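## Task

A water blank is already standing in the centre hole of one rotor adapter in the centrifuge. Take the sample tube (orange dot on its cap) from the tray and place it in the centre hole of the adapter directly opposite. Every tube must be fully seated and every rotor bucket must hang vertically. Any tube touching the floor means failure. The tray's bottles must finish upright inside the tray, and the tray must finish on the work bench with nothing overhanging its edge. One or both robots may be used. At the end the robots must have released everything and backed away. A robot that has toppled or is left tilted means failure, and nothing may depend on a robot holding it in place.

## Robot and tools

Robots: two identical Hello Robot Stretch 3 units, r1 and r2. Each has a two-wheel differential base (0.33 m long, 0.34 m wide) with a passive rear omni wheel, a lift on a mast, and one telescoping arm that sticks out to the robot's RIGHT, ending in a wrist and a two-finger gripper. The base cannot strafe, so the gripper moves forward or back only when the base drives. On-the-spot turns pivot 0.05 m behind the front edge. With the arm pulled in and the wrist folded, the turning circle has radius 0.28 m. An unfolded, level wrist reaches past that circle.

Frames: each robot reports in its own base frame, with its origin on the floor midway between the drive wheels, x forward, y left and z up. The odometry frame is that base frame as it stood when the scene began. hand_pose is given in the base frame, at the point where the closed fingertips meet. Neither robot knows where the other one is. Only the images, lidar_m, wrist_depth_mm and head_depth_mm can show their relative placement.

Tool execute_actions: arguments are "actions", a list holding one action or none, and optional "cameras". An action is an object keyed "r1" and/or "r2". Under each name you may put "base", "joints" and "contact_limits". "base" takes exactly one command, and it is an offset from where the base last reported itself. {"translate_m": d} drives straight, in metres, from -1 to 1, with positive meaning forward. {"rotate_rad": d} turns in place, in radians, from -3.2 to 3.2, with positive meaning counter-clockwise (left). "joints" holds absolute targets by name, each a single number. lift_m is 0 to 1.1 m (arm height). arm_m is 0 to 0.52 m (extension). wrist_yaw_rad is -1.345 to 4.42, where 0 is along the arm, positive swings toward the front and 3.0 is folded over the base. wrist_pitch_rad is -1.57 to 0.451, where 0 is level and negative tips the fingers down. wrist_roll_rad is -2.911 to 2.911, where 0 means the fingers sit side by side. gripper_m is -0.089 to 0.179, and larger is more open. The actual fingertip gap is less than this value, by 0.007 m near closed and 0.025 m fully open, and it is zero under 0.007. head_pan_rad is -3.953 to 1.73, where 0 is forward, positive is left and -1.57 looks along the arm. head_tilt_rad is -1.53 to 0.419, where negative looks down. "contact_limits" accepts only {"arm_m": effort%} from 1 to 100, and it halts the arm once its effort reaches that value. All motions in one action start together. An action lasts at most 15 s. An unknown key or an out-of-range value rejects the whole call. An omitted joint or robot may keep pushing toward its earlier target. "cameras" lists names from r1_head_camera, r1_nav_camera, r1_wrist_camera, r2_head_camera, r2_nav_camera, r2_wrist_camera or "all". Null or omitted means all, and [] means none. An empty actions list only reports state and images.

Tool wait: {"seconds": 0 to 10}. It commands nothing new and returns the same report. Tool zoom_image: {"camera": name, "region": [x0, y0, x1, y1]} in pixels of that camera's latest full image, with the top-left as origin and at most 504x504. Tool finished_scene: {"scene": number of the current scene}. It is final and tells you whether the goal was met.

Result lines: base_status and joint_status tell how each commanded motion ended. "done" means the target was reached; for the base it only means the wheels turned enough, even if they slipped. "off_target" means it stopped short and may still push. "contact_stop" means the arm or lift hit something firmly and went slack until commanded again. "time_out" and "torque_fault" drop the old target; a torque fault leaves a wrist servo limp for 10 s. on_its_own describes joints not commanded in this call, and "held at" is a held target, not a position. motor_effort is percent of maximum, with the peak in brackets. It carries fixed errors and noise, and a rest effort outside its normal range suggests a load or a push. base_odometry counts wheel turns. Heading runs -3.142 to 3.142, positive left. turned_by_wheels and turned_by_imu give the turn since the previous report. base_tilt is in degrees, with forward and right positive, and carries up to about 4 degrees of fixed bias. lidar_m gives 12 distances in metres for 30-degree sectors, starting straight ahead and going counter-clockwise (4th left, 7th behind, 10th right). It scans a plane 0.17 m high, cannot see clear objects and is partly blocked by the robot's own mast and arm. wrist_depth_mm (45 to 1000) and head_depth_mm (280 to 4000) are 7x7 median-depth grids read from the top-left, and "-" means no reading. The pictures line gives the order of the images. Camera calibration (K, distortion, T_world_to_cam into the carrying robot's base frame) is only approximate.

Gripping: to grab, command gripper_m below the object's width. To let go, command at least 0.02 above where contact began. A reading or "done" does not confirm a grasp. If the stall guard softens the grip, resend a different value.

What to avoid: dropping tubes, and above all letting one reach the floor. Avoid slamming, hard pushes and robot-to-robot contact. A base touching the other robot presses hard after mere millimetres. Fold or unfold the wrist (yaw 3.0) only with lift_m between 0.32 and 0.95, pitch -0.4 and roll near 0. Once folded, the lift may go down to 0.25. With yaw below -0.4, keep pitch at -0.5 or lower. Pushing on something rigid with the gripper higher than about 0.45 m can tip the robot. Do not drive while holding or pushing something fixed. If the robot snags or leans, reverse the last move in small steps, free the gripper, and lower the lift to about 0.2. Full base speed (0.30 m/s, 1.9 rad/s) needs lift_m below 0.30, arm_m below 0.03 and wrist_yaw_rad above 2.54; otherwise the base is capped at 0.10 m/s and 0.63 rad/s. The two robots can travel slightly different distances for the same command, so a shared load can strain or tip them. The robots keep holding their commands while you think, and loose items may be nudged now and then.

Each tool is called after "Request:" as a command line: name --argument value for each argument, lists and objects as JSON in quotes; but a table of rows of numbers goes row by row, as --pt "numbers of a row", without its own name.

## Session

Request:
execute_actions --actions '[]'

Scene clock: 0.00 s.
r1.base_odometry: x=+0.000 y=+0.000 heading=+0.000 (m, m, rad; r1's odometry frame)
r1.turned_by_wheels: +0.000 (rad since the last result)
r1.turned_by_imu: +0.000 (rad since the last result)
r1.base_tilt: forward=+0.9 right=-0.9 (deg)
r1.lidar_m: 1.20 1.45 2.79 3.08 3.73 0.81 0.81 1.04 2.20 2.13 1.33 1.19
r1.head_depth_mm: 1056 1072 1074 1087 1091 1109 1107 / 1105 1106 1124 1135 1138 1147 1161 / 1150 1154 1168 1175 1181 1192 1201 / 1195 1203 1214 1230 1241 1243 1264 / 1245 1247 1266 1280 1290 1304 1328 / 1300 1309 1326 1339 1362 1376 1381 / 1366 1385 1404 1411 1432 1436 1457
r1.base_status: not commanded
r1.joint_positions: lift_m=+0.467 arm_m=-0.002 wrist_yaw_rad=+2.928 wrist_pitch_rad=-0.451 wrist_roll_rad=+0.008 gripper_m=+0.037 head_pan_rad=+0.020 head_tilt_rad=-0.014
r1.joint_status: not commanded
r1.motor_effort: left_wheel=+0 right_wheel=+0 lift_m=+22 arm_m=+1 wrist_yaw_rad=+0 wrist_pitch_rad=+7 wrist_roll_rad=+0 gripper_m=-1 head_pan_rad=-1 head_tilt_rad=+2 (%)
r1.hand_pose: x=+0.0254 y=+0.0724 z=+0.4719 quat_wxyz=(+0.231, +0.704, +0.083, +0.666) (m; r1's base frame)
r1.wrist_depth_mm: - - - - - - - / - - - - - - - / - - - - - - - / - - - - - - - / 857 846 902 872 851 875 877 / 697 728 - 712 714 713 733 / 633 629 620 613 605 622 636
r2.base_odometry: x=+0.000 y=+0.000 heading=+0.000 (m, m, rad; r2's odometry frame)
r2.turned_by_wheels: +0.000 (rad since the last result)
r2.turned_by_imu: +0.000 (rad since the last result)
r2.base_tilt: forward=-0.2 right=-1.8 (deg)
r2.lidar_m: 4.18 1.36 1.39 1.98 2.36 0.98 0.74 0.73 0.77 1.09 3.31 3.52
r2.head_depth_mm: 1737 2738 - - - - 2665 / 1911 2767 - - - - 2614 / 1923 2476 - - - - 2612 / 1928 2629 - - - - 2576 / 1952 2866 - - - 3870 2588 / 1958 2861 - - - 3911 2571 / 1988 2866 3908 3851 3854 3797 2533
r2.base_status: not commanded
r2.joint_positions: lift_m=+0.303 arm_m=+0.000 wrist_yaw_rad=+2.929 wrist_pitch_rad=-0.326 wrist_roll_rad=-0.006 gripper_m=+0.037 head_pan_rad=+0.011 head_tilt_rad=-0.006
r2.joint_status: not commanded
r2.motor_effort: left_wheel=+0 right_wheel=+0 lift_m=+31 arm_m=+1 wrist_yaw_rad=+0 wrist_pitch_rad=+5 wrist_roll_rad=+0 gripper_m=+0 head_pan_rad=+0 head_tilt_rad=+2 (%)
r2.hand_pose: x=+0.0284 y=+0.0843 z=+0.3372 quat_wxyz=(+0.188, +0.704, +0.041, +0.684) (m; r2's base frame)
r2.wrist_depth_mm: - - - - - - - / - - - - - - - / - - - - - - - / 930 945 970 977 - - - / 715 725 772 743 794 765 777 / 576 575 - 600 617 605 614 / 481 489 496 497 484 507 508
pictures: r1_head_camera (sideways: a quarter turn clockwise sets it upright), r1_nav_camera (sideways: a quarter turn counterclockwise sets it upright), r1_wrist_camera, r2_head_camera (sideways: a quarter turn clockwise sets it upright), r2_nav_camera (sideways: a quarter turn counterclockwise sets it upright), r2_wrist_camera
camera_calibration (this result's frames):
r1_head_camera: T_world_to_cam=[[-0.0548311, -0.0176353, -0.99834, 1.327], [-0.0449321, 0.998875, -0.015177, 0.0309556], [0.997484, 0.0440254, -0.0555618, 0.0265092], [0, 0, 0, 1]] pos_world=[0.0477093, -0.00868575, 1.32674]
r1_nav_camera: T_world_to_cam=[[-0.00348525, 0.0350528, 0.999379, -1.25903], [0.0608281, -0.997527, 0.0352, 0.00244144], [0.998142, 0.060913, 0.00134444, -0.0476607], [0, 0, 0, 1]] pos_world=[0.0430356, 0.049471, 1.25822]
r1_wrist_camera: T_world_to_cam=[[0.982894, -0.183223, -0.0186696, 0.00566173], [-0.120369, -0.562356, -0.818087, 0.466176], [0.139393, 0.80634, -0.574791, 0.367523], [0, 0, 0, 1]] pos_world=[-0.0006819, -0.0331537, 0.592727]
r2_head_camera: T_world_to_cam=[[0.0209863, -0.0614293, -0.997891, 1.3158], [0.00705085, 0.998095, -0.0612936, 0.0798106], [0.999755, -0.00574965, 0.0213795, -0.0811123], [0, 0, 0, 1]] pos_world=[0.0529159, 0.00070389, 1.31965]
r2_nav_camera: T_world_to_cam=[[0.0272107, -0.0345351, 0.999033, -1.26364], [0.0313278, -0.998883, -0.0353832, 0.0904489], [0.999139, 0.0322603, -0.0260984, -0.0195404], [0, 0, 0, 1]] pos_world=[0.0510745, 0.0473383, 1.26511]
r2_wrist_camera: T_world_to_cam=[[0.986417, -0.158841, 0.0418533, -0.0256291], [-0.0323993, -0.437931, -0.898425, 0.380386], [0.161035, 0.884865, -0.437128, 0.231506], [0, 0, 0, 1]] pos_world=[0.000324589, -0.0423398, 0.444019]
Images, in order (width x height): r1_head_camera 896x504, r1_nav_camera 672x504, r1_wrist_camera 644x364, r2_head_camera 896x504, r2_nav_camera 672x504, r2_wrist_camera 644x364.

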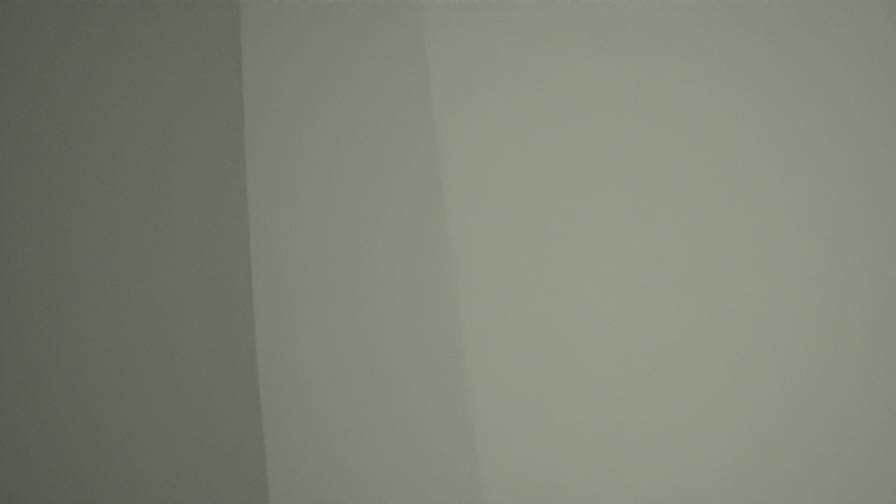

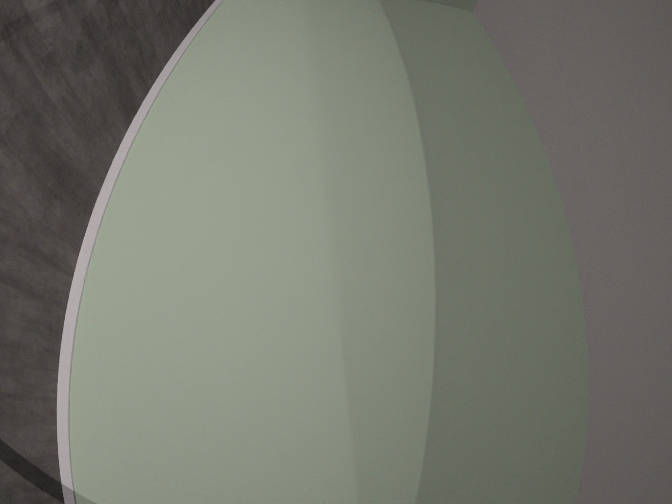

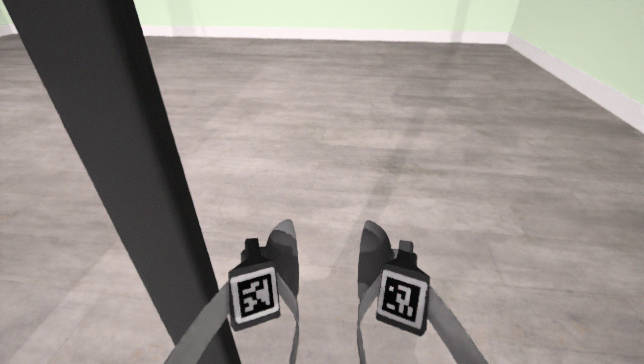

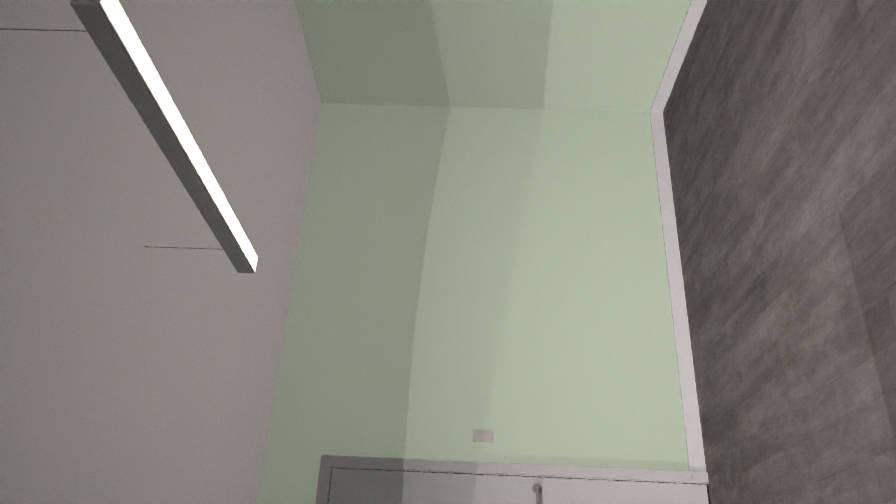

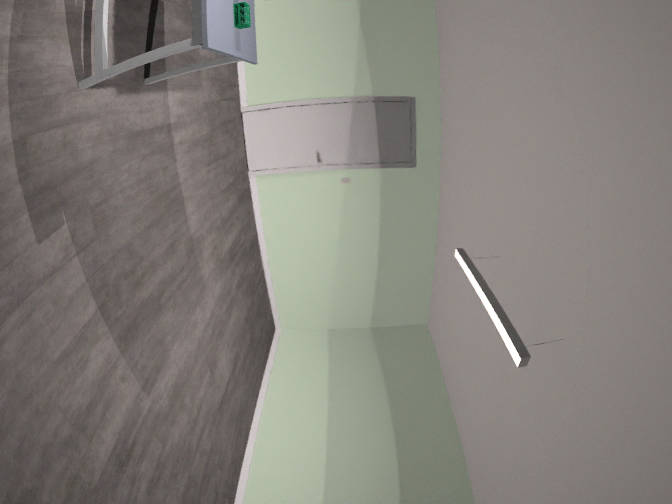

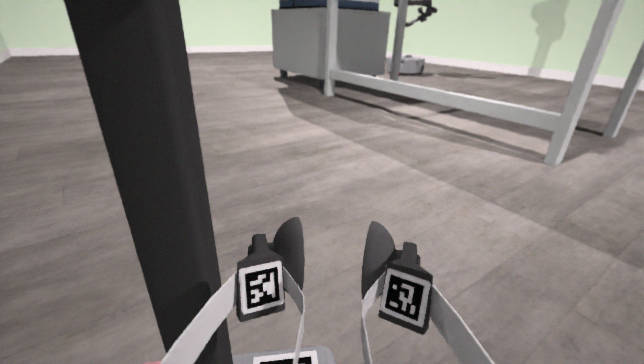

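Request:
execute_actions --actions '[{"r1":{"base":{"rotate_rad":-2.33},"joints":{"lift_m":0.29,"wrist_yaw_rad":3.0,"wrist_pitch_rad":-0.4,"head_pan_rad":-0.45,"head_tilt_rad":-0.4}},"r2":{"joints":{"head_pan_rad":1.2,"head_tilt_rad":-0.3}}}]' --cameras '["r1_head_camera","r1_nav_camera","r2_head_camera"]'

Scene clock: 8.27 s.
r1.base_odometry: x=+0.000 y=+0.000 heading=-2.330 (m, m, rad; r1's odometry frame)
r1.turned_by_wheels: -2.330 (rad since the last result)
r1.turned_by_imu: -2.346 (rad since the last result)
r1.base_tilt: forward=+0.8 right=-0.8 (deg)
r1.lidar_m: 2.19 3.18 1.53 1.21 1.20 1.29 1.95 3.04 3.31 0.82 0.81 0.87
r1.head_depth_mm: 3227 3375 3647 1682 953 988 1071 / 3431 3728 3980 1495 2073 1085 1207 / 3735 3964 - 1307 1243 1543 1346 / - - - 1305 2152 1658 1333 / - - 1880 1483 2156 1651 1339 / - - 2299 2596 2144 1658 1332 / - - - 2914 2150 1669 1334
r1.base_status: done
r1.joint_positions: lift_m=+0.290 arm_m=-0.002 wrist_yaw_rad=+2.999 wrist_pitch_rad=-0.422 wrist_roll_rad=+0.008 gripper_m=+0.037 head_pan_rad=-0.443 head_tilt_rad=-0.395
r1.joint_status: all done
r1.motor_effort: left_wheel=+2(9) right_wheel=-4(11) lift_m=+20(22) arm_m=+1(1) wrist_yaw_rad=+1(2) wrist_pitch_rad=+10(10) wrist_roll_rad=+0(0) gripper_m=+0(1) head_pan_rad=-3(33) head_tilt_rad=-1(19) (%)
r1.hand_pose: x=+0.0107 y=+0.0789 z=+0.3019 quat_wxyz=(+0.198, +0.703, +0.098, +0.677) (m; r1's base frame)
r1.wrist_depth_mm: 879 - - - - - - / - - - - - - - / 975 - - - - - - / 791 802 772 794 773 777 793 / 636 627 647 633 631 626 619 / 523 523 - 535 505 520 524 / 463 - - - 439 452 440
r2.base_odometry: x=+0.000 y=+0.000 heading=+0.000 (m, m, rad; r2's odometry frame)
r2.turned_by_wheels: +0.000 (rad since the last result)
r2.turned_by_imu: +0.001 (rad since the last result)
r2.base_tilt: forward=-0.2 right=-1.7 (deg)
r2.lidar_m: 4.16 1.36 1.39 1.98 2.36 0.98 0.74 0.73 0.77 1.09 3.31 3.50
r2.head_depth_mm: 3820 3907 - - 1471 2214 1585 / - - - 1993 2597 2181 1641 / - - - 1827 2742 2185 1689 / - - - 1955 2825 2020 1668 / - - - 2363 2781 2065 1670 / - - - 2504 2517 2139 1664 / - - 2349 2498 2607 2123 1646
r2.base_status: not commanded
r2.joint_positions: lift_m=+0.303 arm_m=+0.000 wrist_yaw_rad=+2.929 wrist_pitch_rad=-0.326 wrist_roll_rad=-0.006 gripper_m=+0.037 head_pan_rad=+1.193 head_tilt_rad=-0.296
r2.joint_status: all done
r2.motor_effort: left_wheel=-1(1) right_wheel=+1(0) lift_m=+31(32) arm_m=+1(0) wrist_yaw_rad=+0(0) wrist_pitch_rad=+5(5) wrist_roll_rad=+0(0) gripper_m=+0(0) head_pan_rad=+4(49) head_tilt_rad=-1(17) (%)
r2.hand_pose: x=+0.0284 y=+0.0843 z=+0.3372 quat_wxyz=(+0.188, +0.704, +0.041, +0.684) (m; r2's base frame)
r2.wrist_depth_mm: - - - - - - - / - - - - - - - / - - - - - - - / 933 934 962 979 - - - / 706 720 761 746 780 757 772 / 574 575 - 599 614 611 611 / 480 485 493 497 484 503 511
pictures: r1_head_camera (sideways: a quarter turn clockwise sets it upright), r1_nav_camera (sideways: a quarter turn counterclockwise sets it upright), r2_head_camera (sideways: a quarter turn clockwise sets it upright)
camera_calibration (this result's frames):
r1_head_camera: T_world_to_cam=[[-0.389167, 0.166362, -0.90602, 1.20837], [0.402194, 0.915543, -0.00464616, 0.0145132], [0.828727, -0.366204, -0.423209, 0.506054], [0, 0, 0, 1]] pos_world=[0.0450413, -0.0289954, 1.30905]
r1_nav_camera: T_world_to_cam=[[0.348872, -0.126698, 0.928567, -1.1685], [-0.381667, -0.924138, 0.0173023, 0.0284546], [0.855931, -0.36044, -0.370762, 0.437556], [0, 0, 0, 1]] pos_world=[0.0440002, 0.0359614, 1.24677]
r2_head_camera: T_world_to_cam=[[-0.0409532, -0.270166, -0.961942, 1.26901], [-0.92777, 0.367664, -0.0637618, 0.0887026], [0.370898, 0.88985, -0.265709, 0.296434], [0, 0, 0, 1]] pos_world=[0.0243185, 0.0464472, 1.30513]
Images, in order (width x height): r1_head_camera 896x504, r1_nav_camera 672x504, r2_head_camera 896x504.

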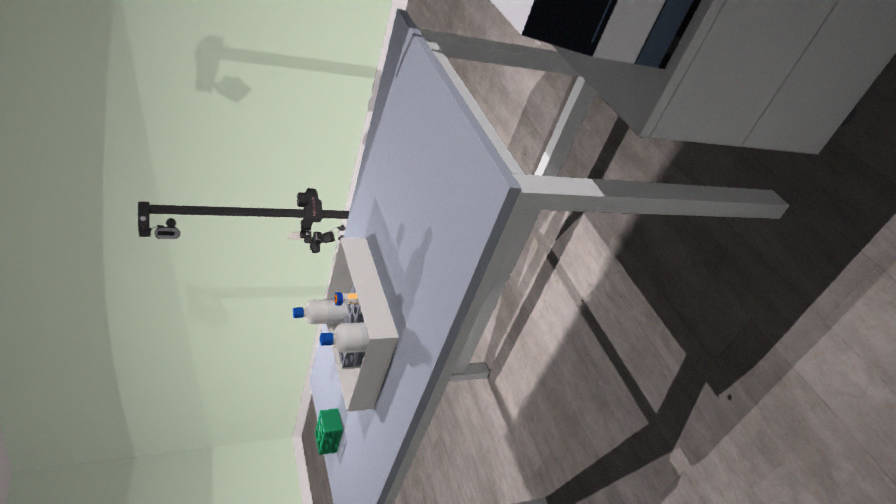

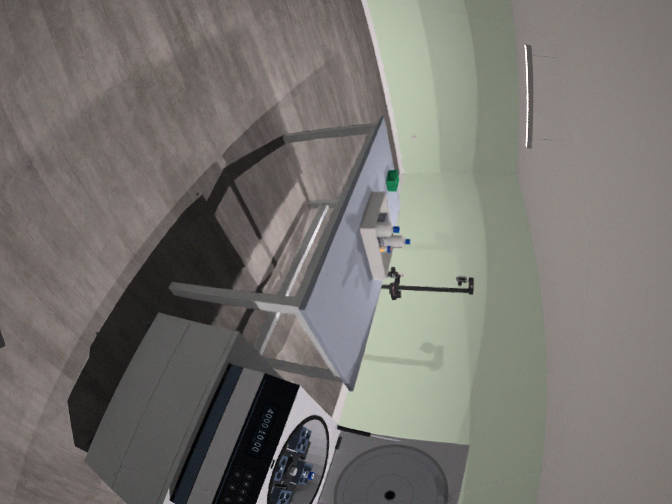

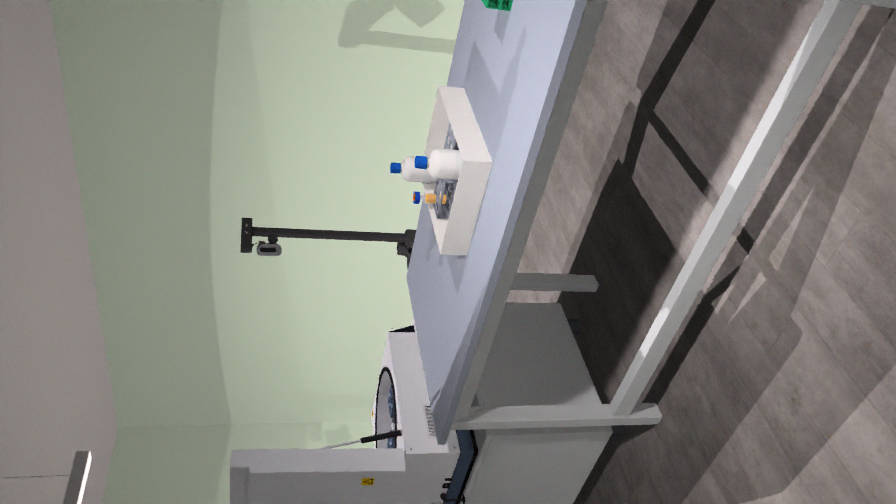

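Request:
execute_actions --actions '[{"r1":{"base":{"translate_m":0.83},"joints":{"head_pan_rad":-0.7,"head_tilt_rad":-0.55,"gripper_m":0.058}}}]' --cameras '["r1_head_camera","r1_nav_camera"]'

Scene clock: 16.23 s.
r1.base_odometry: x=-0.571 y=-0.602 heading=-2.330 (m, m, rad; r1's odometry frame)
r1.turned_by_wheels: +0.000 (rad since the last result)
r1.turned_by_imu: +0.001 (rad since the last result)
r1.base_tilt: forward=+0.8 right=-0.8 (deg)
r1.lidar_m: 1.36 4.11 1.94 1.54 1.53 1.64 2.48 3.81 0.62 0.53 1.17 1.26
r1.head_depth_mm: 2659 2860 3095 977 747 657 1223 / 2775 3083 3203 981 745 1386 1217 / 2881 3212 3334 978 746 1423 1218 / 3109 3272 2848 940 770 1463 1215 / 3274 3514 1236 901 832 1456 1224 / 3402 3786 1431 941 1643 1460 1232 / 3633 - 1427 985 1747 1466 1224
r1.base_status: done
r1.joint_positions: lift_m=+0.290 arm_m=-0.002 wrist_yaw_rad=+2.999 wrist_pitch_rad=-0.421 wrist_roll_rad=+0.008 gripper_m=+0.058 head_pan_rad=-0.693 head_tilt_rad=-0.544
r1.joint_status: all done
r1.motor_effort: left_wheel=+2(7) right_wheel=-5(9) lift_m=+20(20) arm_m=+1(1) wrist_yaw_rad=+1(1) wrist_pitch_rad=+10(10) wrist_roll_rad=+0(0) gripper_m=-1(76) head_pan_rad=-3(24) head_tilt_rad=-2(9) (%)
r1.hand_pose: x=+0.0106 y=+0.0790 z=+0.3020 quat_wxyz=(+0.197, +0.703, +0.098, +0.677) (m; r1's base frame)
r1.wrist_depth_mm: - - - - - - - / - - - - - - - / - - - - - - - / 791 790 782 769 771 787 776 / 630 640 662 627 658 626 629 / 515 529 - 538 533 521 523 / 464 - - - 442 443 451
r2.base_odometry: x=+0.000 y=+0.000 heading=+0.000 (m, m, rad; r2's odometry frame)
r2.turned_by_wheels: +0.000 (rad since the last result)
r2.turned_by_imu: +0.001 (rad since the last result)
r2.base_tilt: forward=-0.3 right=-1.7 (deg)
r2.lidar_m: 4.16 1.36 1.39 1.98 2.37 0.98 0.74 0.73 0.76 1.09 3.33 3.50
r2.head_depth_mm: 3802 3946 - - 1482 2193 1584 / - - - 2007 2606 2197 1639 / - - - 1835 2745 2157 1682 / - - - 1950 2820 1996 1672 / - - - 2297 2787 2048 1664 / - - - 2487 2508 2139 1659 / - - 2389 2482 2586 2126 1641
r2.base_status: not commanded
r2.joint_positions: lift_m=+0.303 arm_m=+0.000 wrist_yaw_rad=+2.929 wrist_pitch_rad=-0.326 wrist_roll_rad=-0.006 gripper_m=+0.037 head_pan_rad=+1.193 head_tilt_rad=-0.296
r2.joint_status: not commanded
r2.motor_effort: left_wheel=+0(0) right_wheel=+1(1) lift_m=+31(32) arm_m=+0(0) wrist_yaw_rad=+1(0) wrist_pitch_rad=+5(5) wrist_roll_rad=+0(0) gripper_m=+0(0) head_pan_rad=+4(4) head_tilt_rad=-2(2) (%)
r2.hand_pose: x=+0.0284 y=+0.0843 z=+0.3372 quat_wxyz=(+0.188, +0.704, +0.041, +0.684) (m; r2's base frame)
r2.wrist_depth_mm: - - - - - - - / - - - - - - - / - - - - - - - / 924 935 980 986 - - - / 721 715 763 745 781 764 772 / 569 580 - 595 618 608 619 / 482 486 496 499 491 506 511
pictures: r1_head_camera (sideways: a quarter turn clockwise sets it upright), r1_nav_camera (sideways: a quarter turn counterclockwise sets it upright)
camera_calibration (this result's frames):
r1_head_camera: T_world_to_cam=[[-0.435377, 0.339997, -0.833576, 1.11417], [0.615822, 0.787885, -0.000282873, 0.00752906], [0.656666, -0.513458, -0.552405, 0.675208], [0, 0, 0, 1]] pos_world=[0.0370622, -0.038057, 1.30174]
r1_nav_camera: T_world_to_cam=[[0.409156, -0.294104, 0.863768, -1.08434], [-0.596807, -0.802328, 0.00951502, 0.0399078], [0.690227, -0.519396, -0.503801, 0.611683], [0, 0, 0, 1]] pos_world=[0.0452791, 0.0308171, 1.2444]
Images, in order (width x height): r1_head_camera 896x504, r1_nav_camera 672x504.

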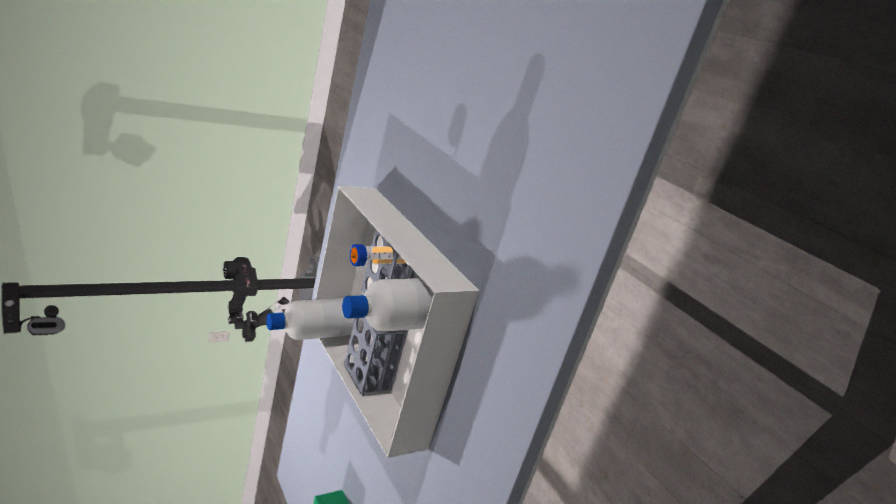

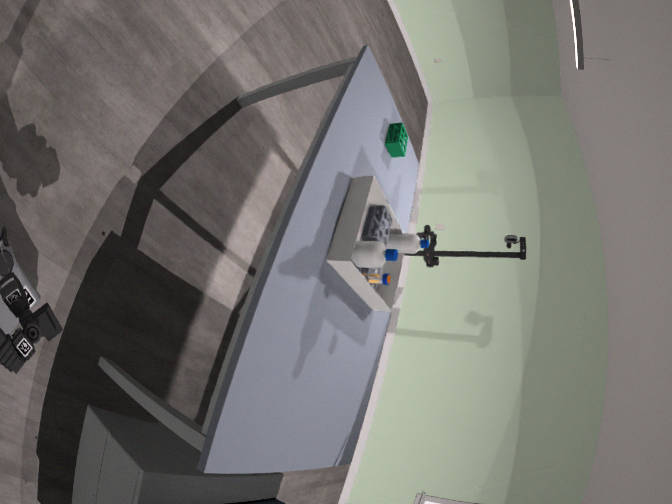

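Request:
execute_actions --actions '[{"r1":{"base":{"translate_m":0.56},"joints":{"lift_m":0.93,"head_pan_rad":-1.2,"head_tilt_rad":-0.6}}}]' --cameras '[]'

Request:
execute_actions --actions '[{"r1":{"base":{"rotate_rad":0.407},"joints":{"wrist_yaw_rad":0.0,"arm_m":0.05,"head_pan_rad":-1.6}}}]' --cameras '["r1_head_camera","r1_wrist_camera"]'

Scene clock: 26.73 s.
r1.base_odometry: x=-0.956 y=-1.009 heading=-2.330 (m, m, rad; r1's odometry frame)
r1.turned_by_wheels: +0.000 (rad since the last result)
r1.turned_by_imu: +0.001 (rad since the last result)
r1.base_tilt: forward=+0.8 right=-0.7 (deg)
r1.lidar_m: 0.80 4.43 2.20 1.76 1.75 1.88 2.84 0.87 0.70 0.96 0.95 1.02
r1.head_depth_mm: 2543 2862 3088 910 711 614 - / 2522 2850 3031 912 711 - - / 2545 2840 3024 873 625 612 - / 2538 2788 3027 910 628 582 516 / 2534 2850 2993 875 708 581 517 / 2559 2838 3036 836 711 584 517 / 2523 2824 2992 914 690 583 517
r1.base_status: done
r1.joint_positions: lift_m=+0.930 arm_m=-0.002 wrist_yaw_rad=+2.999 wrist_pitch_rad=-0.421 wrist_roll_rad=+0.008 gripper_m=+0.058 head_pan_rad=-1.193 head_tilt_rad=-0.593
r1.joint_status: all done
r1.motor_effort: left_wheel=+2(8) right_wheel=-5(10) lift_m=+24(23) arm_m=+1(1) wrist_yaw_rad=+0(1) wrist_pitch_rad=+10(10) wrist_roll_rad=+0(0) gripper_m=-1(0) head_pan_rad=-3(33) head_tilt_rad=-3(7) (%)
r1.hand_pose: x=+0.0105 y=+0.0790 z=+0.9419 quat_wxyz=(+0.197, +0.703, +0.098, +0.677) (m; r1's base frame)
r1.wrist_depth_mm: - - - - - - - / - - - - - - - / - - - - - - - / - - - - - - - / - - - - - - - / - - - - - - - / - - - - - - -
r2.base_odometry: x=+0.000 y=+0.000 heading=+0.000 (m, m, rad; r2's odometry frame)
r2.turned_by_wheels: +0.000 (rad since the last result)
r2.turned_by_imu: +0.002 (rad since the last result)
r2.base_tilt: forward=+0.0 right=-1.6 (deg)
r2.lidar_m: 4.16 1.36 1.39 1.98 2.35 0.98 0.74 0.73 0.77 1.09 3.32 3.51
r2.head_depth_mm: 3752 3962 - 2579 1483 2223 1592 / - - - 1993 2526 2178 1626 / - - - 1832 2689 2163 1666 / - - - 1931 2829 1983 1686 / - - - 2308 2833 2076 1656 / - - - 2485 2556 2134 1661 / - - 2334 2525 2608 2144 1658
r2.base_status: not commanded
r2.joint_positions: lift_m=+0.303 arm_m=+0.000 wrist_yaw_rad=+2.929 wrist_pitch_rad=-0.326 wrist_roll_rad=-0.006 gripper_m=+0.037 head_pan_rad=+1.193 head_tilt_rad=-0.296
r2.joint_status: not commanded
r2.motor_effort: left_wheel=+0(1) right_wheel=+1(0) lift_m=+31(32) arm_m=+1(0) wrist_yaw_rad=+0(1) wrist_pitch_rad=+5(5) wrist_roll_rad=+0(0) gripper_m=+0(0) head_pan_rad=+4(4) head_tilt_rad=-1(1) (%)
r2.hand_pose: x=+0.0284 y=+0.0843 z=+0.3372 quat_wxyz=(+0.188, +0.704, +0.041, +0.684) (m; r2's base frame)
r2.wrist_depth_mm: - - - - - - - / - - - - - - - / - - - - - - - / 922 932 967 982 - - - / 704 725 766 741 790 769 779 / 572 576 - 592 615 603 613 / 481 485 496 497 490 505 505
pictures: none
No camera images: the call's "cameras" was empty. Leave "cameras" out to get every camera's image.

Scene clock: 29.23 s.
r1.base_odometry: x=-0.956 y=-1.009 heading=-1.923 (m, m, rad; r1's odometry frame)
r1.turned_by_wheels: +0.407 (rad since the last result)
r1.turned_by_imu: +0.410 (rad since the last result)
r1.base_tilt: forward=+0.9 right=-0.7 (deg)
r1.lidar_m: 4.44 2.43 1.80 1.74 1.80 2.48 1.03 0.71 0.98 0.95 0.98 0.80
r1.head_depth_mm: 2551 2806 3041 946 - - 1149 / 2560 2843 3058 946 - - 1143 / 2509 2831 3030 911 - - 1122 / 2553 2869 2975 917 - 575 1115 / 2579 2813 3077 869 708 582 528 / 2463 2844 2982 837 707 584 516 / 2539 2802 3044 911 689 583 517
r1.base_status: done
r1.joint_positions: lift_m=+0.930 arm_m=+0.050 wrist_yaw_rad=+0.002 wrist_pitch_rad=-0.421 wrist_roll_rad=+0.008 gripper_m=+0.058 head_pan_rad=-1.593 head_tilt_rad=-0.593
r1.joint_status: all done
r1.motor_effort: left_wheel=-3(7) right_wheel=+4(8) lift_m=+24(24) arm_m=+3(5) wrist_yaw_rad=-3(3) wrist_pitch_rad=+10(10) wrist_roll_rad=+0(0) gripper_m=-1(1) head_pan_rad=-3(29) head_tilt_rad=-2(2) (%)
r1.hand_pose: x=-0.0211 y=-0.4188 z=+0.9419 quat_wxyz=(+0.689, +0.148, -0.694, -0.148) (m; r1's base frame)
r1.wrist_depth_mm: - - - - - - - / - - - - - - - / 769 730 527 601 747 731 731 / 560 526 528 498 524 567 555 / 445 392 407 251 424 441 444 / 356 357 - 272 259 367 366 / 288 264 269 264 275 313 315
r2.base_odometry: x=+0.000 y=+0.000 heading=+0.000 (m, m, rad; r2's odometry frame)
r2.turned_by_wheels: +0.000 (rad since the last result)
r2.turned_by_imu: +0.000 (rad since the last result)
r2.base_tilt: forward=-0.4 right=-1.7 (deg)
r2.lidar_m: 4.16 1.35 1.39 1.98 2.36 0.98 0.74 0.73 0.77 1.09 3.31 3.52
r2.head_depth_mm: 3748 3986 - - 1471 2195 1590 / - - - 1986 2466 2167 1639 / - - - 1831 2695 2172 1697 / - - - 1932 2828 1985 1689 / - - - 2326 2828 2066 1661 / - - - 2501 2502 2158 1658 / - - 2346 2504 2604 2124 1673
r2.base_status: not commanded
r2.joint_positions: lift_m=+0.303 arm_m=+0.000 wrist_yaw_rad=+2.929 wrist_pitch_rad=-0.326 wrist_roll_rad=-0.006 gripper_m=+0.037 head_pan_rad=+1.193 head_tilt_rad=-0.296
r2.joint_status: not commanded
r2.motor_effort: left_wheel=+0(0) right_wheel=+0(0) lift_m=+31(31) arm_m=+0(0) wrist_yaw_rad=-1(0) wrist_pitch_rad=+5(5) wrist_roll_rad=+0(0) gripper_m=+0(0) head_pan_rad=+4(4) head_tilt_rad=-1(1) (%)
r2.hand_pose: x=+0.0284 y=+0.0843 z=+0.3372 quat_wxyz=(+0.188, +0.704, +0.041, +0.684) (m; r2's base frame)
r2.wrist_depth_mm: - - - - - - - / - - - - - - - / - - - - - - - / 940 937 962 976 - - - / 708 709 761 740 795 758 768 / 576 576 - 594 610 604 616 / 484 484 497 498 482 508 508
pictures: r1_head_camera (sideways: a quarter turn clockwise sets it upright), r1_wrist_camera
camera_calibration (this result's frames):
r1_head_camera: T_world_to_cam=[[-0.00343458, 0.592608, -0.805484, 1.07491], [0.999972, 0.00738179, 0.00116703, 0.00329815], [0.00663751, -0.805457, -0.592617, 0.731488], [0, 0, 0, 1]] pos_world=[-0.00446144, -0.0478436, 1.29931]
r1_wrist_camera: T_world_to_cam=[[-0.999338, -0.0317398, -0.0177828, -0.00906118], [-0.00262029, 0.550304, -0.83496, 1.05319], [0.0362874, -0.834361, -0.550023, 0.327637], [0, 0, 0, 1]] pos_world=[-0.0181846, -0.306496, 1.05942]
Images, in order (width x height): r1_head_camera 896x504, r1_wrist_camera 644x364.

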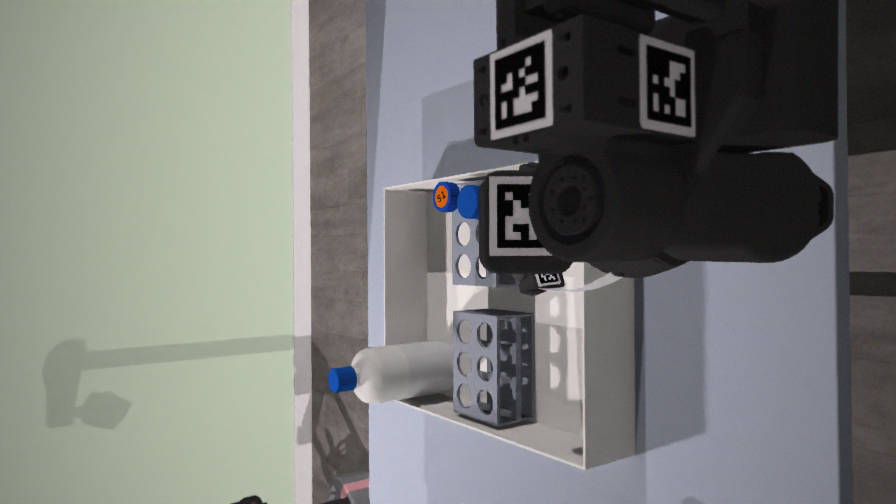

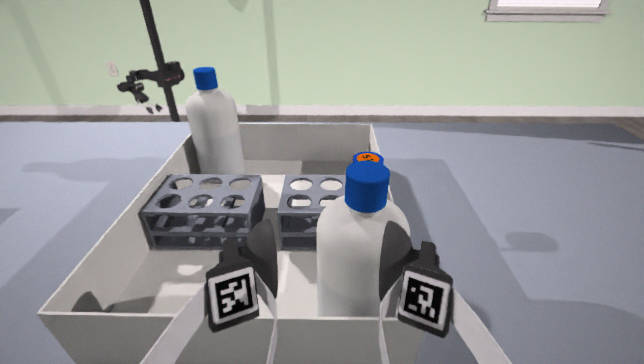

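Request:
execute_actions --actions '[{"r1":{"joints":{"wrist_pitch_rad":-1.0,"lift_m":0.97}}}]' --cameras '[]'

Request:
execute_actions --actions '[{"r1":{"base":{"translate_m":-0.046},"joints":{"wrist_pitch_rad":-1.57,"lift_m":1.1,"arm_m":0.49}}}]' --cameras '["r1_wrist_camera"]'

Scene clock: 35.60 s.
r1.base_odometry: x=-0.956 y=-1.009 heading=-1.923 (m, m, rad; r1's odometry frame)
r1.turned_by_wheels: +0.000 (rad since the last result)
r1.turned_by_imu: +0.000 (rad since the last result)
r1.base_tilt: forward=+0.8 right=-0.8 (deg)
r1.lidar_m: 4.42 2.44 1.80 1.74 1.81 2.48 1.03 0.70 0.98 0.95 0.99 0.80
r1.head_depth_mm: 2554 2892 3064 - - - 819 / 2548 2846 3020 - - - 528 / 2525 2855 3072 944 - - 1124 / 2527 2875 3003 917 644 - 1124 / 2531 2857 3024 869 706 583 528 / 2528 2817 3000 837 703 583 517 / 2516 2820 2977 908 687 585 517
r1.base_status: not commanded
r1.joint_positions: lift_m=+0.970 arm_m=+0.050 wrist_yaw_rad=+0.002 wrist_pitch_rad=-1.005 wrist_roll_rad=+0.008 gripper_m=+0.058 head_pan_rad=-1.593 head_tilt_rad=-0.593
r1.joint_status: all done
r1.motor_effort: left_wheel=-2(3) right_wheel=+3(3) lift_m=+25(25) arm_m=+3(3) wrist_yaw_rad=-3(3) wrist_pitch_rad=+2(10) wrist_roll_rad=+0(0) gripper_m=+0(0) head_pan_rad=-4(4) head_tilt_rad=-2(2) (%)
r1.hand_pose: x=-0.0214 y=-0.3118 z=+0.8794 quat_wxyz=(+0.618, +0.340, -0.621, -0.342) (m; r1's base frame)
r1.wrist_depth_mm: 392 359 377 242 279 385 384 / 350 335 358 268 280 358 353 / 334 316 314 315 322 328 326 / 311 308 308 307 305 302 303 / 289 289 291 286 289 284 281 / 272 272 - 268 271 267 266 / 263 261 255 258 252 253 254
r2.base_odometry: x=+0.000 y=+0.000 heading=+0.000 (m, m, rad; r2's odometry frame)
r2.turned_by_wheels: +0.000 (rad since the last result)
r2.turned_by_imu: +0.001 (rad since the last result)
r2.base_tilt: forward=-0.3 right=-1.8 (deg)
r2.lidar_m: 4.17 1.36 1.40 1.98 2.36 0.98 0.74 0.73 0.76 1.09 3.32 3.50
r2.head_depth_mm: 3835 3931 - - 1486 2177 1585 / - - - 2024 2516 2184 1635 / - - - 1828 2719 2176 1684 / - - - 1933 2874 2000 1686 / - - - 2308 2819 2054 1681 / - - - 2481 2521 2125 1677 / - - 2368 2503 2597 2136 1659
r2.base_status: not commanded
r2.joint_positions: lift_m=+0.303 arm_m=+0.000 wrist_yaw_rad=+2.929 wrist_pitch_rad=-0.326 wrist_roll_rad=-0.006 gripper_m=+0.037 head_pan_rad=+1.193 head_tilt_rad=-0.296
r2.joint_status: not commanded
r2.motor_effort: left_wheel=-1(0) right_wheel=+0(1) lift_m=+31(32) arm_m=+0(0) wrist_yaw_rad=+0(0) wrist_pitch_rad=+5(5) wrist_roll_rad=+0(0) gripper_m=+1(0) head_pan_rad=+4(4) head_tilt_rad=-1(1) (%)
r2.hand_pose: x=+0.0284 y=+0.0843 z=+0.3372 quat_wxyz=(+0.188, +0.704, +0.041, +0.684) (m; r2's base frame)
r2.wrist_depth_mm: - - - - - - - / - - - - - - - / - - - - - - - / 929 945 972 974 - - - / 712 715 766 735 793 754 781 / 578 576 - 588 617 606 612 / 482 488 490 497 485 507 509
pictures: none
No camera images: the call's "cameras" was empty. Leave "cameras" out to get every camera's image.

Scene clock: 40.03 s.
r1.base_odometry: x=-0.941 y=-0.965 heading=-1.923 (m, m, rad; r1's odometry frame)
r1.turned_by_wheels: +0.000 (rad since the last result)
r1.turned_by_imu: +0.000 (rad since the last result)
r1.base_tilt: forward=+0.8 right=-0.7 (deg)
r1.lidar_m: 4.49 2.43 1.80 1.74 1.80 2.48 1.03 0.66 0.98 0.95 0.99 0.85
r1.head_depth_mm: 2621 2811 3079 908 708 583 528 / 2540 2834 3059 911 711 581 528 / - 2829 3085 910 688 580 529 / 2499 - 2996 871 609 583 527 / 2524 2838 3041 905 706 583 516 / 2535 2772 3051 845 706 584 516 / 2531 2809 3029 876 651 584 517
r1.base_status: done
r1.joint_positions: lift_m=+1.100 arm_m=+0.490 wrist_yaw_rad=+0.000 wrist_pitch_rad=-1.564 wrist_roll_rad=+0.008 gripper_m=+0.058 head_pan_rad=-1.593 head_tilt_rad=-0.593
r1.joint_status: all done
r1.motor_effort: left_wheel=-3(7) right_wheel=+3(5) lift_m=+24(28) arm_m=+4(5) wrist_yaw_rad=+0(3) wrist_pitch_rad=-3(2) wrist_roll_rad=+0(0) gripper_m=+0(0) head_pan_rad=-4(4) head_tilt_rad=-2(2) (%)
r1.hand_pose: x=-0.0216 y=-0.6123 z=+0.9822 quat_wxyz=(+0.500, +0.496, -0.503, -0.501) (m; r1's base frame)
r1.wrist_depth_mm: 248 322 355 353 350 347 347 / 337 367 362 356 357 358 356 / 339 359 368 365 366 368 364 / 334 322 320 317 379 376 372 / 375 386 383 381 385 389 378 / 411 401 - 314 395 389 389 / 420 373 361 254 406 404 401
r2.base_odometry: x=+0.000 y=+0.000 heading=+0.000 (m, m, rad; r2's odometry frame)
r2.turned_by_wheels: +0.000 (rad since the last result)
r2.turned_by_imu: +0.001 (rad since the last result)
r2.base_tilt: forward=-0.3 right=-1.8 (deg)
r2.lidar_m: 4.16 1.36 1.39 1.98 2.37 0.98 0.74 0.73 0.77 1.09 3.31 3.50
r2.head_depth_mm: 3730 3878 - - 1481 2212 1596 / - - - 2003 2530 2188 1624 / - - - 1818 2653 2172 1696 / - - - 1930 2804 2008 1685 / - - - 2314 2859 2058 1669 / - - - 2488 2557 2137 1654 / - - 2340 2524 2596 2115 1652
r2.base_status: not commanded
r2.joint_positions: lift_m=+0.303 arm_m=+0.000 wrist_yaw_rad=+2.929 wrist_pitch_rad=-0.326 wrist_roll_rad=-0.006 gripper_m=+0.037 head_pan_rad=+1.193 head_tilt_rad=-0.296
r2.joint_status: not commanded
r2.motor_effort: left_wheel=+0(1) right_wheel=+1(1) lift_m=+31(32) arm_m=+1(1) wrist_yaw_rad=+1(0) wrist_pitch_rad=+5(5) wrist_roll_rad=+0(0) gripper_m=+0(0) head_pan_rad=+4(5) head_tilt_rad=-1(2) (%)
r2.hand_pose: x=+0.0284 y=+0.0843 z=+0.3372 quat_wxyz=(+0.188, +0.704, +0.041, +0.684) (m; r2's base frame)
r2.wrist_depth_mm: - - - - - - - / - - - - - - - / - - - - - - - / 935 939 970 994 - - - / 705 715 774 741 777 762 775 / 573 575 - 589 614 605 611 / 483 484 492 495 487 503 505
pictures: r1_wrist_camera
camera_calibration (this result's frames):
r1_wrist_camera: T_world_to_cam=[[-0.999407, 0.00477952, -0.0340918, 0.0233755], [-0.000539673, 0.988018, 0.154336, 0.489754], [0.0344209, 0.154263, -0.98743, 1.22327], [0, 0, 0, 1]] pos_world=[-0.0184804, -0.672704, 1.13311]
Images, in order (width x height): r1_wrist_camera 644x364.

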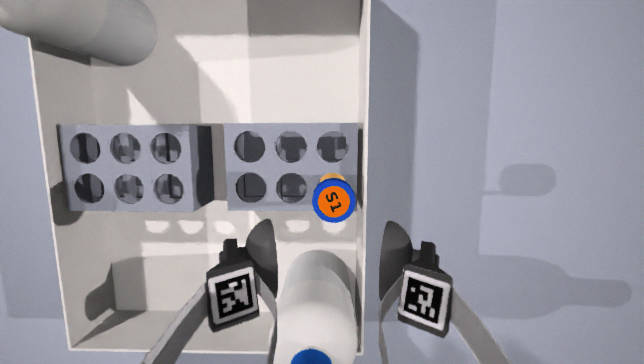

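Request:
execute_actions --actions '[{"r1":{"base":{"translate_m":-0.004},"joints":{"lift_m":0.994,"arm_m":0.493}}}]' --cameras '["r1_wrist_camera","r1_head_camera"]'

Scene clock: 42.97 s.
r1.base_odometry: x=-0.939 y=-0.962 heading=-1.923 (m, m, rad; r1's odometry frame)
r1.turned_by_wheels: +0.000 (rad since the last result)
r1.turned_by_imu: +0.000 (rad since the last result)
r1.base_tilt: forward=+0.8 right=-0.9 (deg)
r1.lidar_m: 4.47 2.44 1.80 1.74 1.80 2.47 1.03 0.66 0.98 0.95 0.98 0.85
r1.head_depth_mm: 2544 2798 - 872 711 583 528 / 2535 - 2882 910 708 582 528 / 2497 - 3047 909 709 582 528 / 2533 2837 2842 857 607 582 528 / 2498 2873 2994 901 709 582 517 / 2550 2799 3029 849 708 582 517 / 2512 2832 2991 879 659 583 516
r1.base_status: done
r1.joint_positions: lift_m=+0.994 arm_m=+0.493 wrist_yaw_rad=+0.000 wrist_pitch_rad=-1.564 wrist_roll_rad=+0.008 gripper_m=+0.058 head_pan_rad=-1.593 head_tilt_rad=-0.593
r1.joint_status: all done
r1.motor_effort: left_wheel=-2(6) right_wheel=+3(5) lift_m=+20(24) arm_m=+4(7) wrist_yaw_rad=+0(0) wrist_pitch_rad=-3(3) wrist_roll_rad=+0(0) gripper_m=+0(0) head_pan_rad=-3(4) head_tilt_rad=-2(2) (%)
r1.hand_pose: x=-0.0216 y=-0.6153 z=+0.8764 quat_wxyz=(+0.500, +0.496, -0.503, -0.501) (m; r1's base frame)
r1.wrist_depth_mm: 245 252 249 247 251 250 248 / 258 258 256 257 255 255 254 / 240 249 258 258 263 261 256 / 212 220 211 207 269 265 269 / 247 247 235 149 275 274 274 / 288 289 - 279 205 281 278 / 293 293 291 237 291 292 286
r2.base_odometry: x=+0.000 y=+0.000 heading=+0.000 (m, m, rad; r2's odometry frame)
r2.turned_by_wheels: +0.000 (rad since the last result)
r2.turned_by_imu: +0.000 (rad since the last result)
r2.base_tilt: forward=-0.2 right=-1.7 (deg)
r2.lidar_m: 4.15 1.36 1.39 1.98 2.36 0.98 0.74 0.72 0.77 1.09 3.32 3.49
r2.head_depth_mm: 3773 3882 - - 1491 2209 1598 / - - - 2013 2534 2179 1631 / - - - 1828 2687 2195 1684 / - - - 1940 2848 2004 1660 / - - - 2314 2788 2063 1677 / - - - 2498 2543 2133 1664 / - - 2339 2493 2560 2109 1641
r2.base_status: not commanded
r2.joint_positions: lift_m=+0.303 arm_m=+0.000 wrist_yaw_rad=+2.929 wrist_pitch_rad=-0.326 wrist_roll_rad=-0.006 gripper_m=+0.037 head_pan_rad=+1.193 head_tilt_rad=-0.296
r2.joint_status: not commanded
r2.motor_effort: left_wheel=+0(0) right_wheel=+1(1) lift_m=+31(32) arm_m=+0(0) wrist_yaw_rad=+0(1) wrist_pitch_rad=+5(5) wrist_roll_rad=+0(0) gripper_m=+0(0) head_pan_rad=+4(4) head_tilt_rad=-2(1) (%)
r2.hand_pose: x=+0.0284 y=+0.0843 z=+0.3372 quat_wxyz=(+0.188, +0.704, +0.041, +0.684) (m; r2's base frame)
r2.wrist_depth_mm: - - - - - - - / - - - - - - - / - - - - - - - / 915 925 963 978 - - - / 718 716 768 747 781 760 760 / 572 577 - 593 614 609 614 / 479 481 493 495 486 506 513
pictures: r1_head_camera (sideways: a quarter turn clockwise sets it upright), r1_wrist_camera
camera_calibration (this result's frames):
r1_head_camera: T_world_to_cam=[[-0.00328265, 0.592652, -0.805452, 1.07487], [0.999974, 0.00712699, 0.00116861, 0.00329608], [0.00643303, -0.805427, -0.59266, 0.731546], [0, 0, 0, 1]] pos_world=[-0.00447362, -0.0478407, 1.29931]
r1_wrist_camera: T_world_to_cam=[[-0.999407, 0.00478533, -0.034091, 0.0197871], [-0.000539678, 0.987992, 0.154505, 0.508836], [0.034421, 0.154432, -0.987404, 1.11939], [0, 0, 0, 1]] pos_world=[-0.0184804, -0.675689, 1.02734]
Images, in order (width x height): r1_head_camera 896x504, r1_wrist_camera 644x364.

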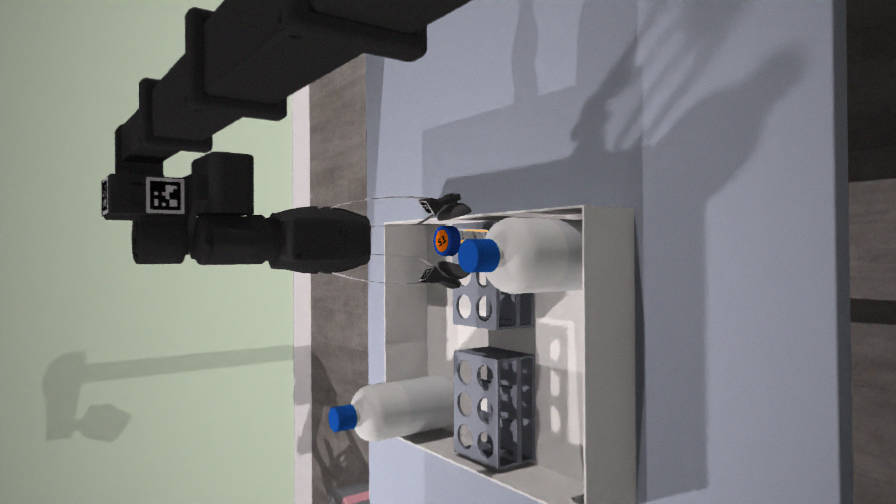

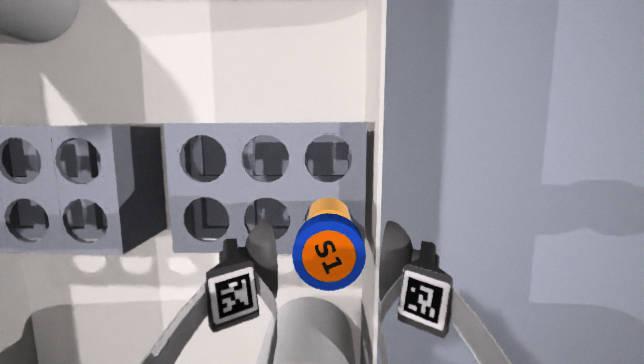

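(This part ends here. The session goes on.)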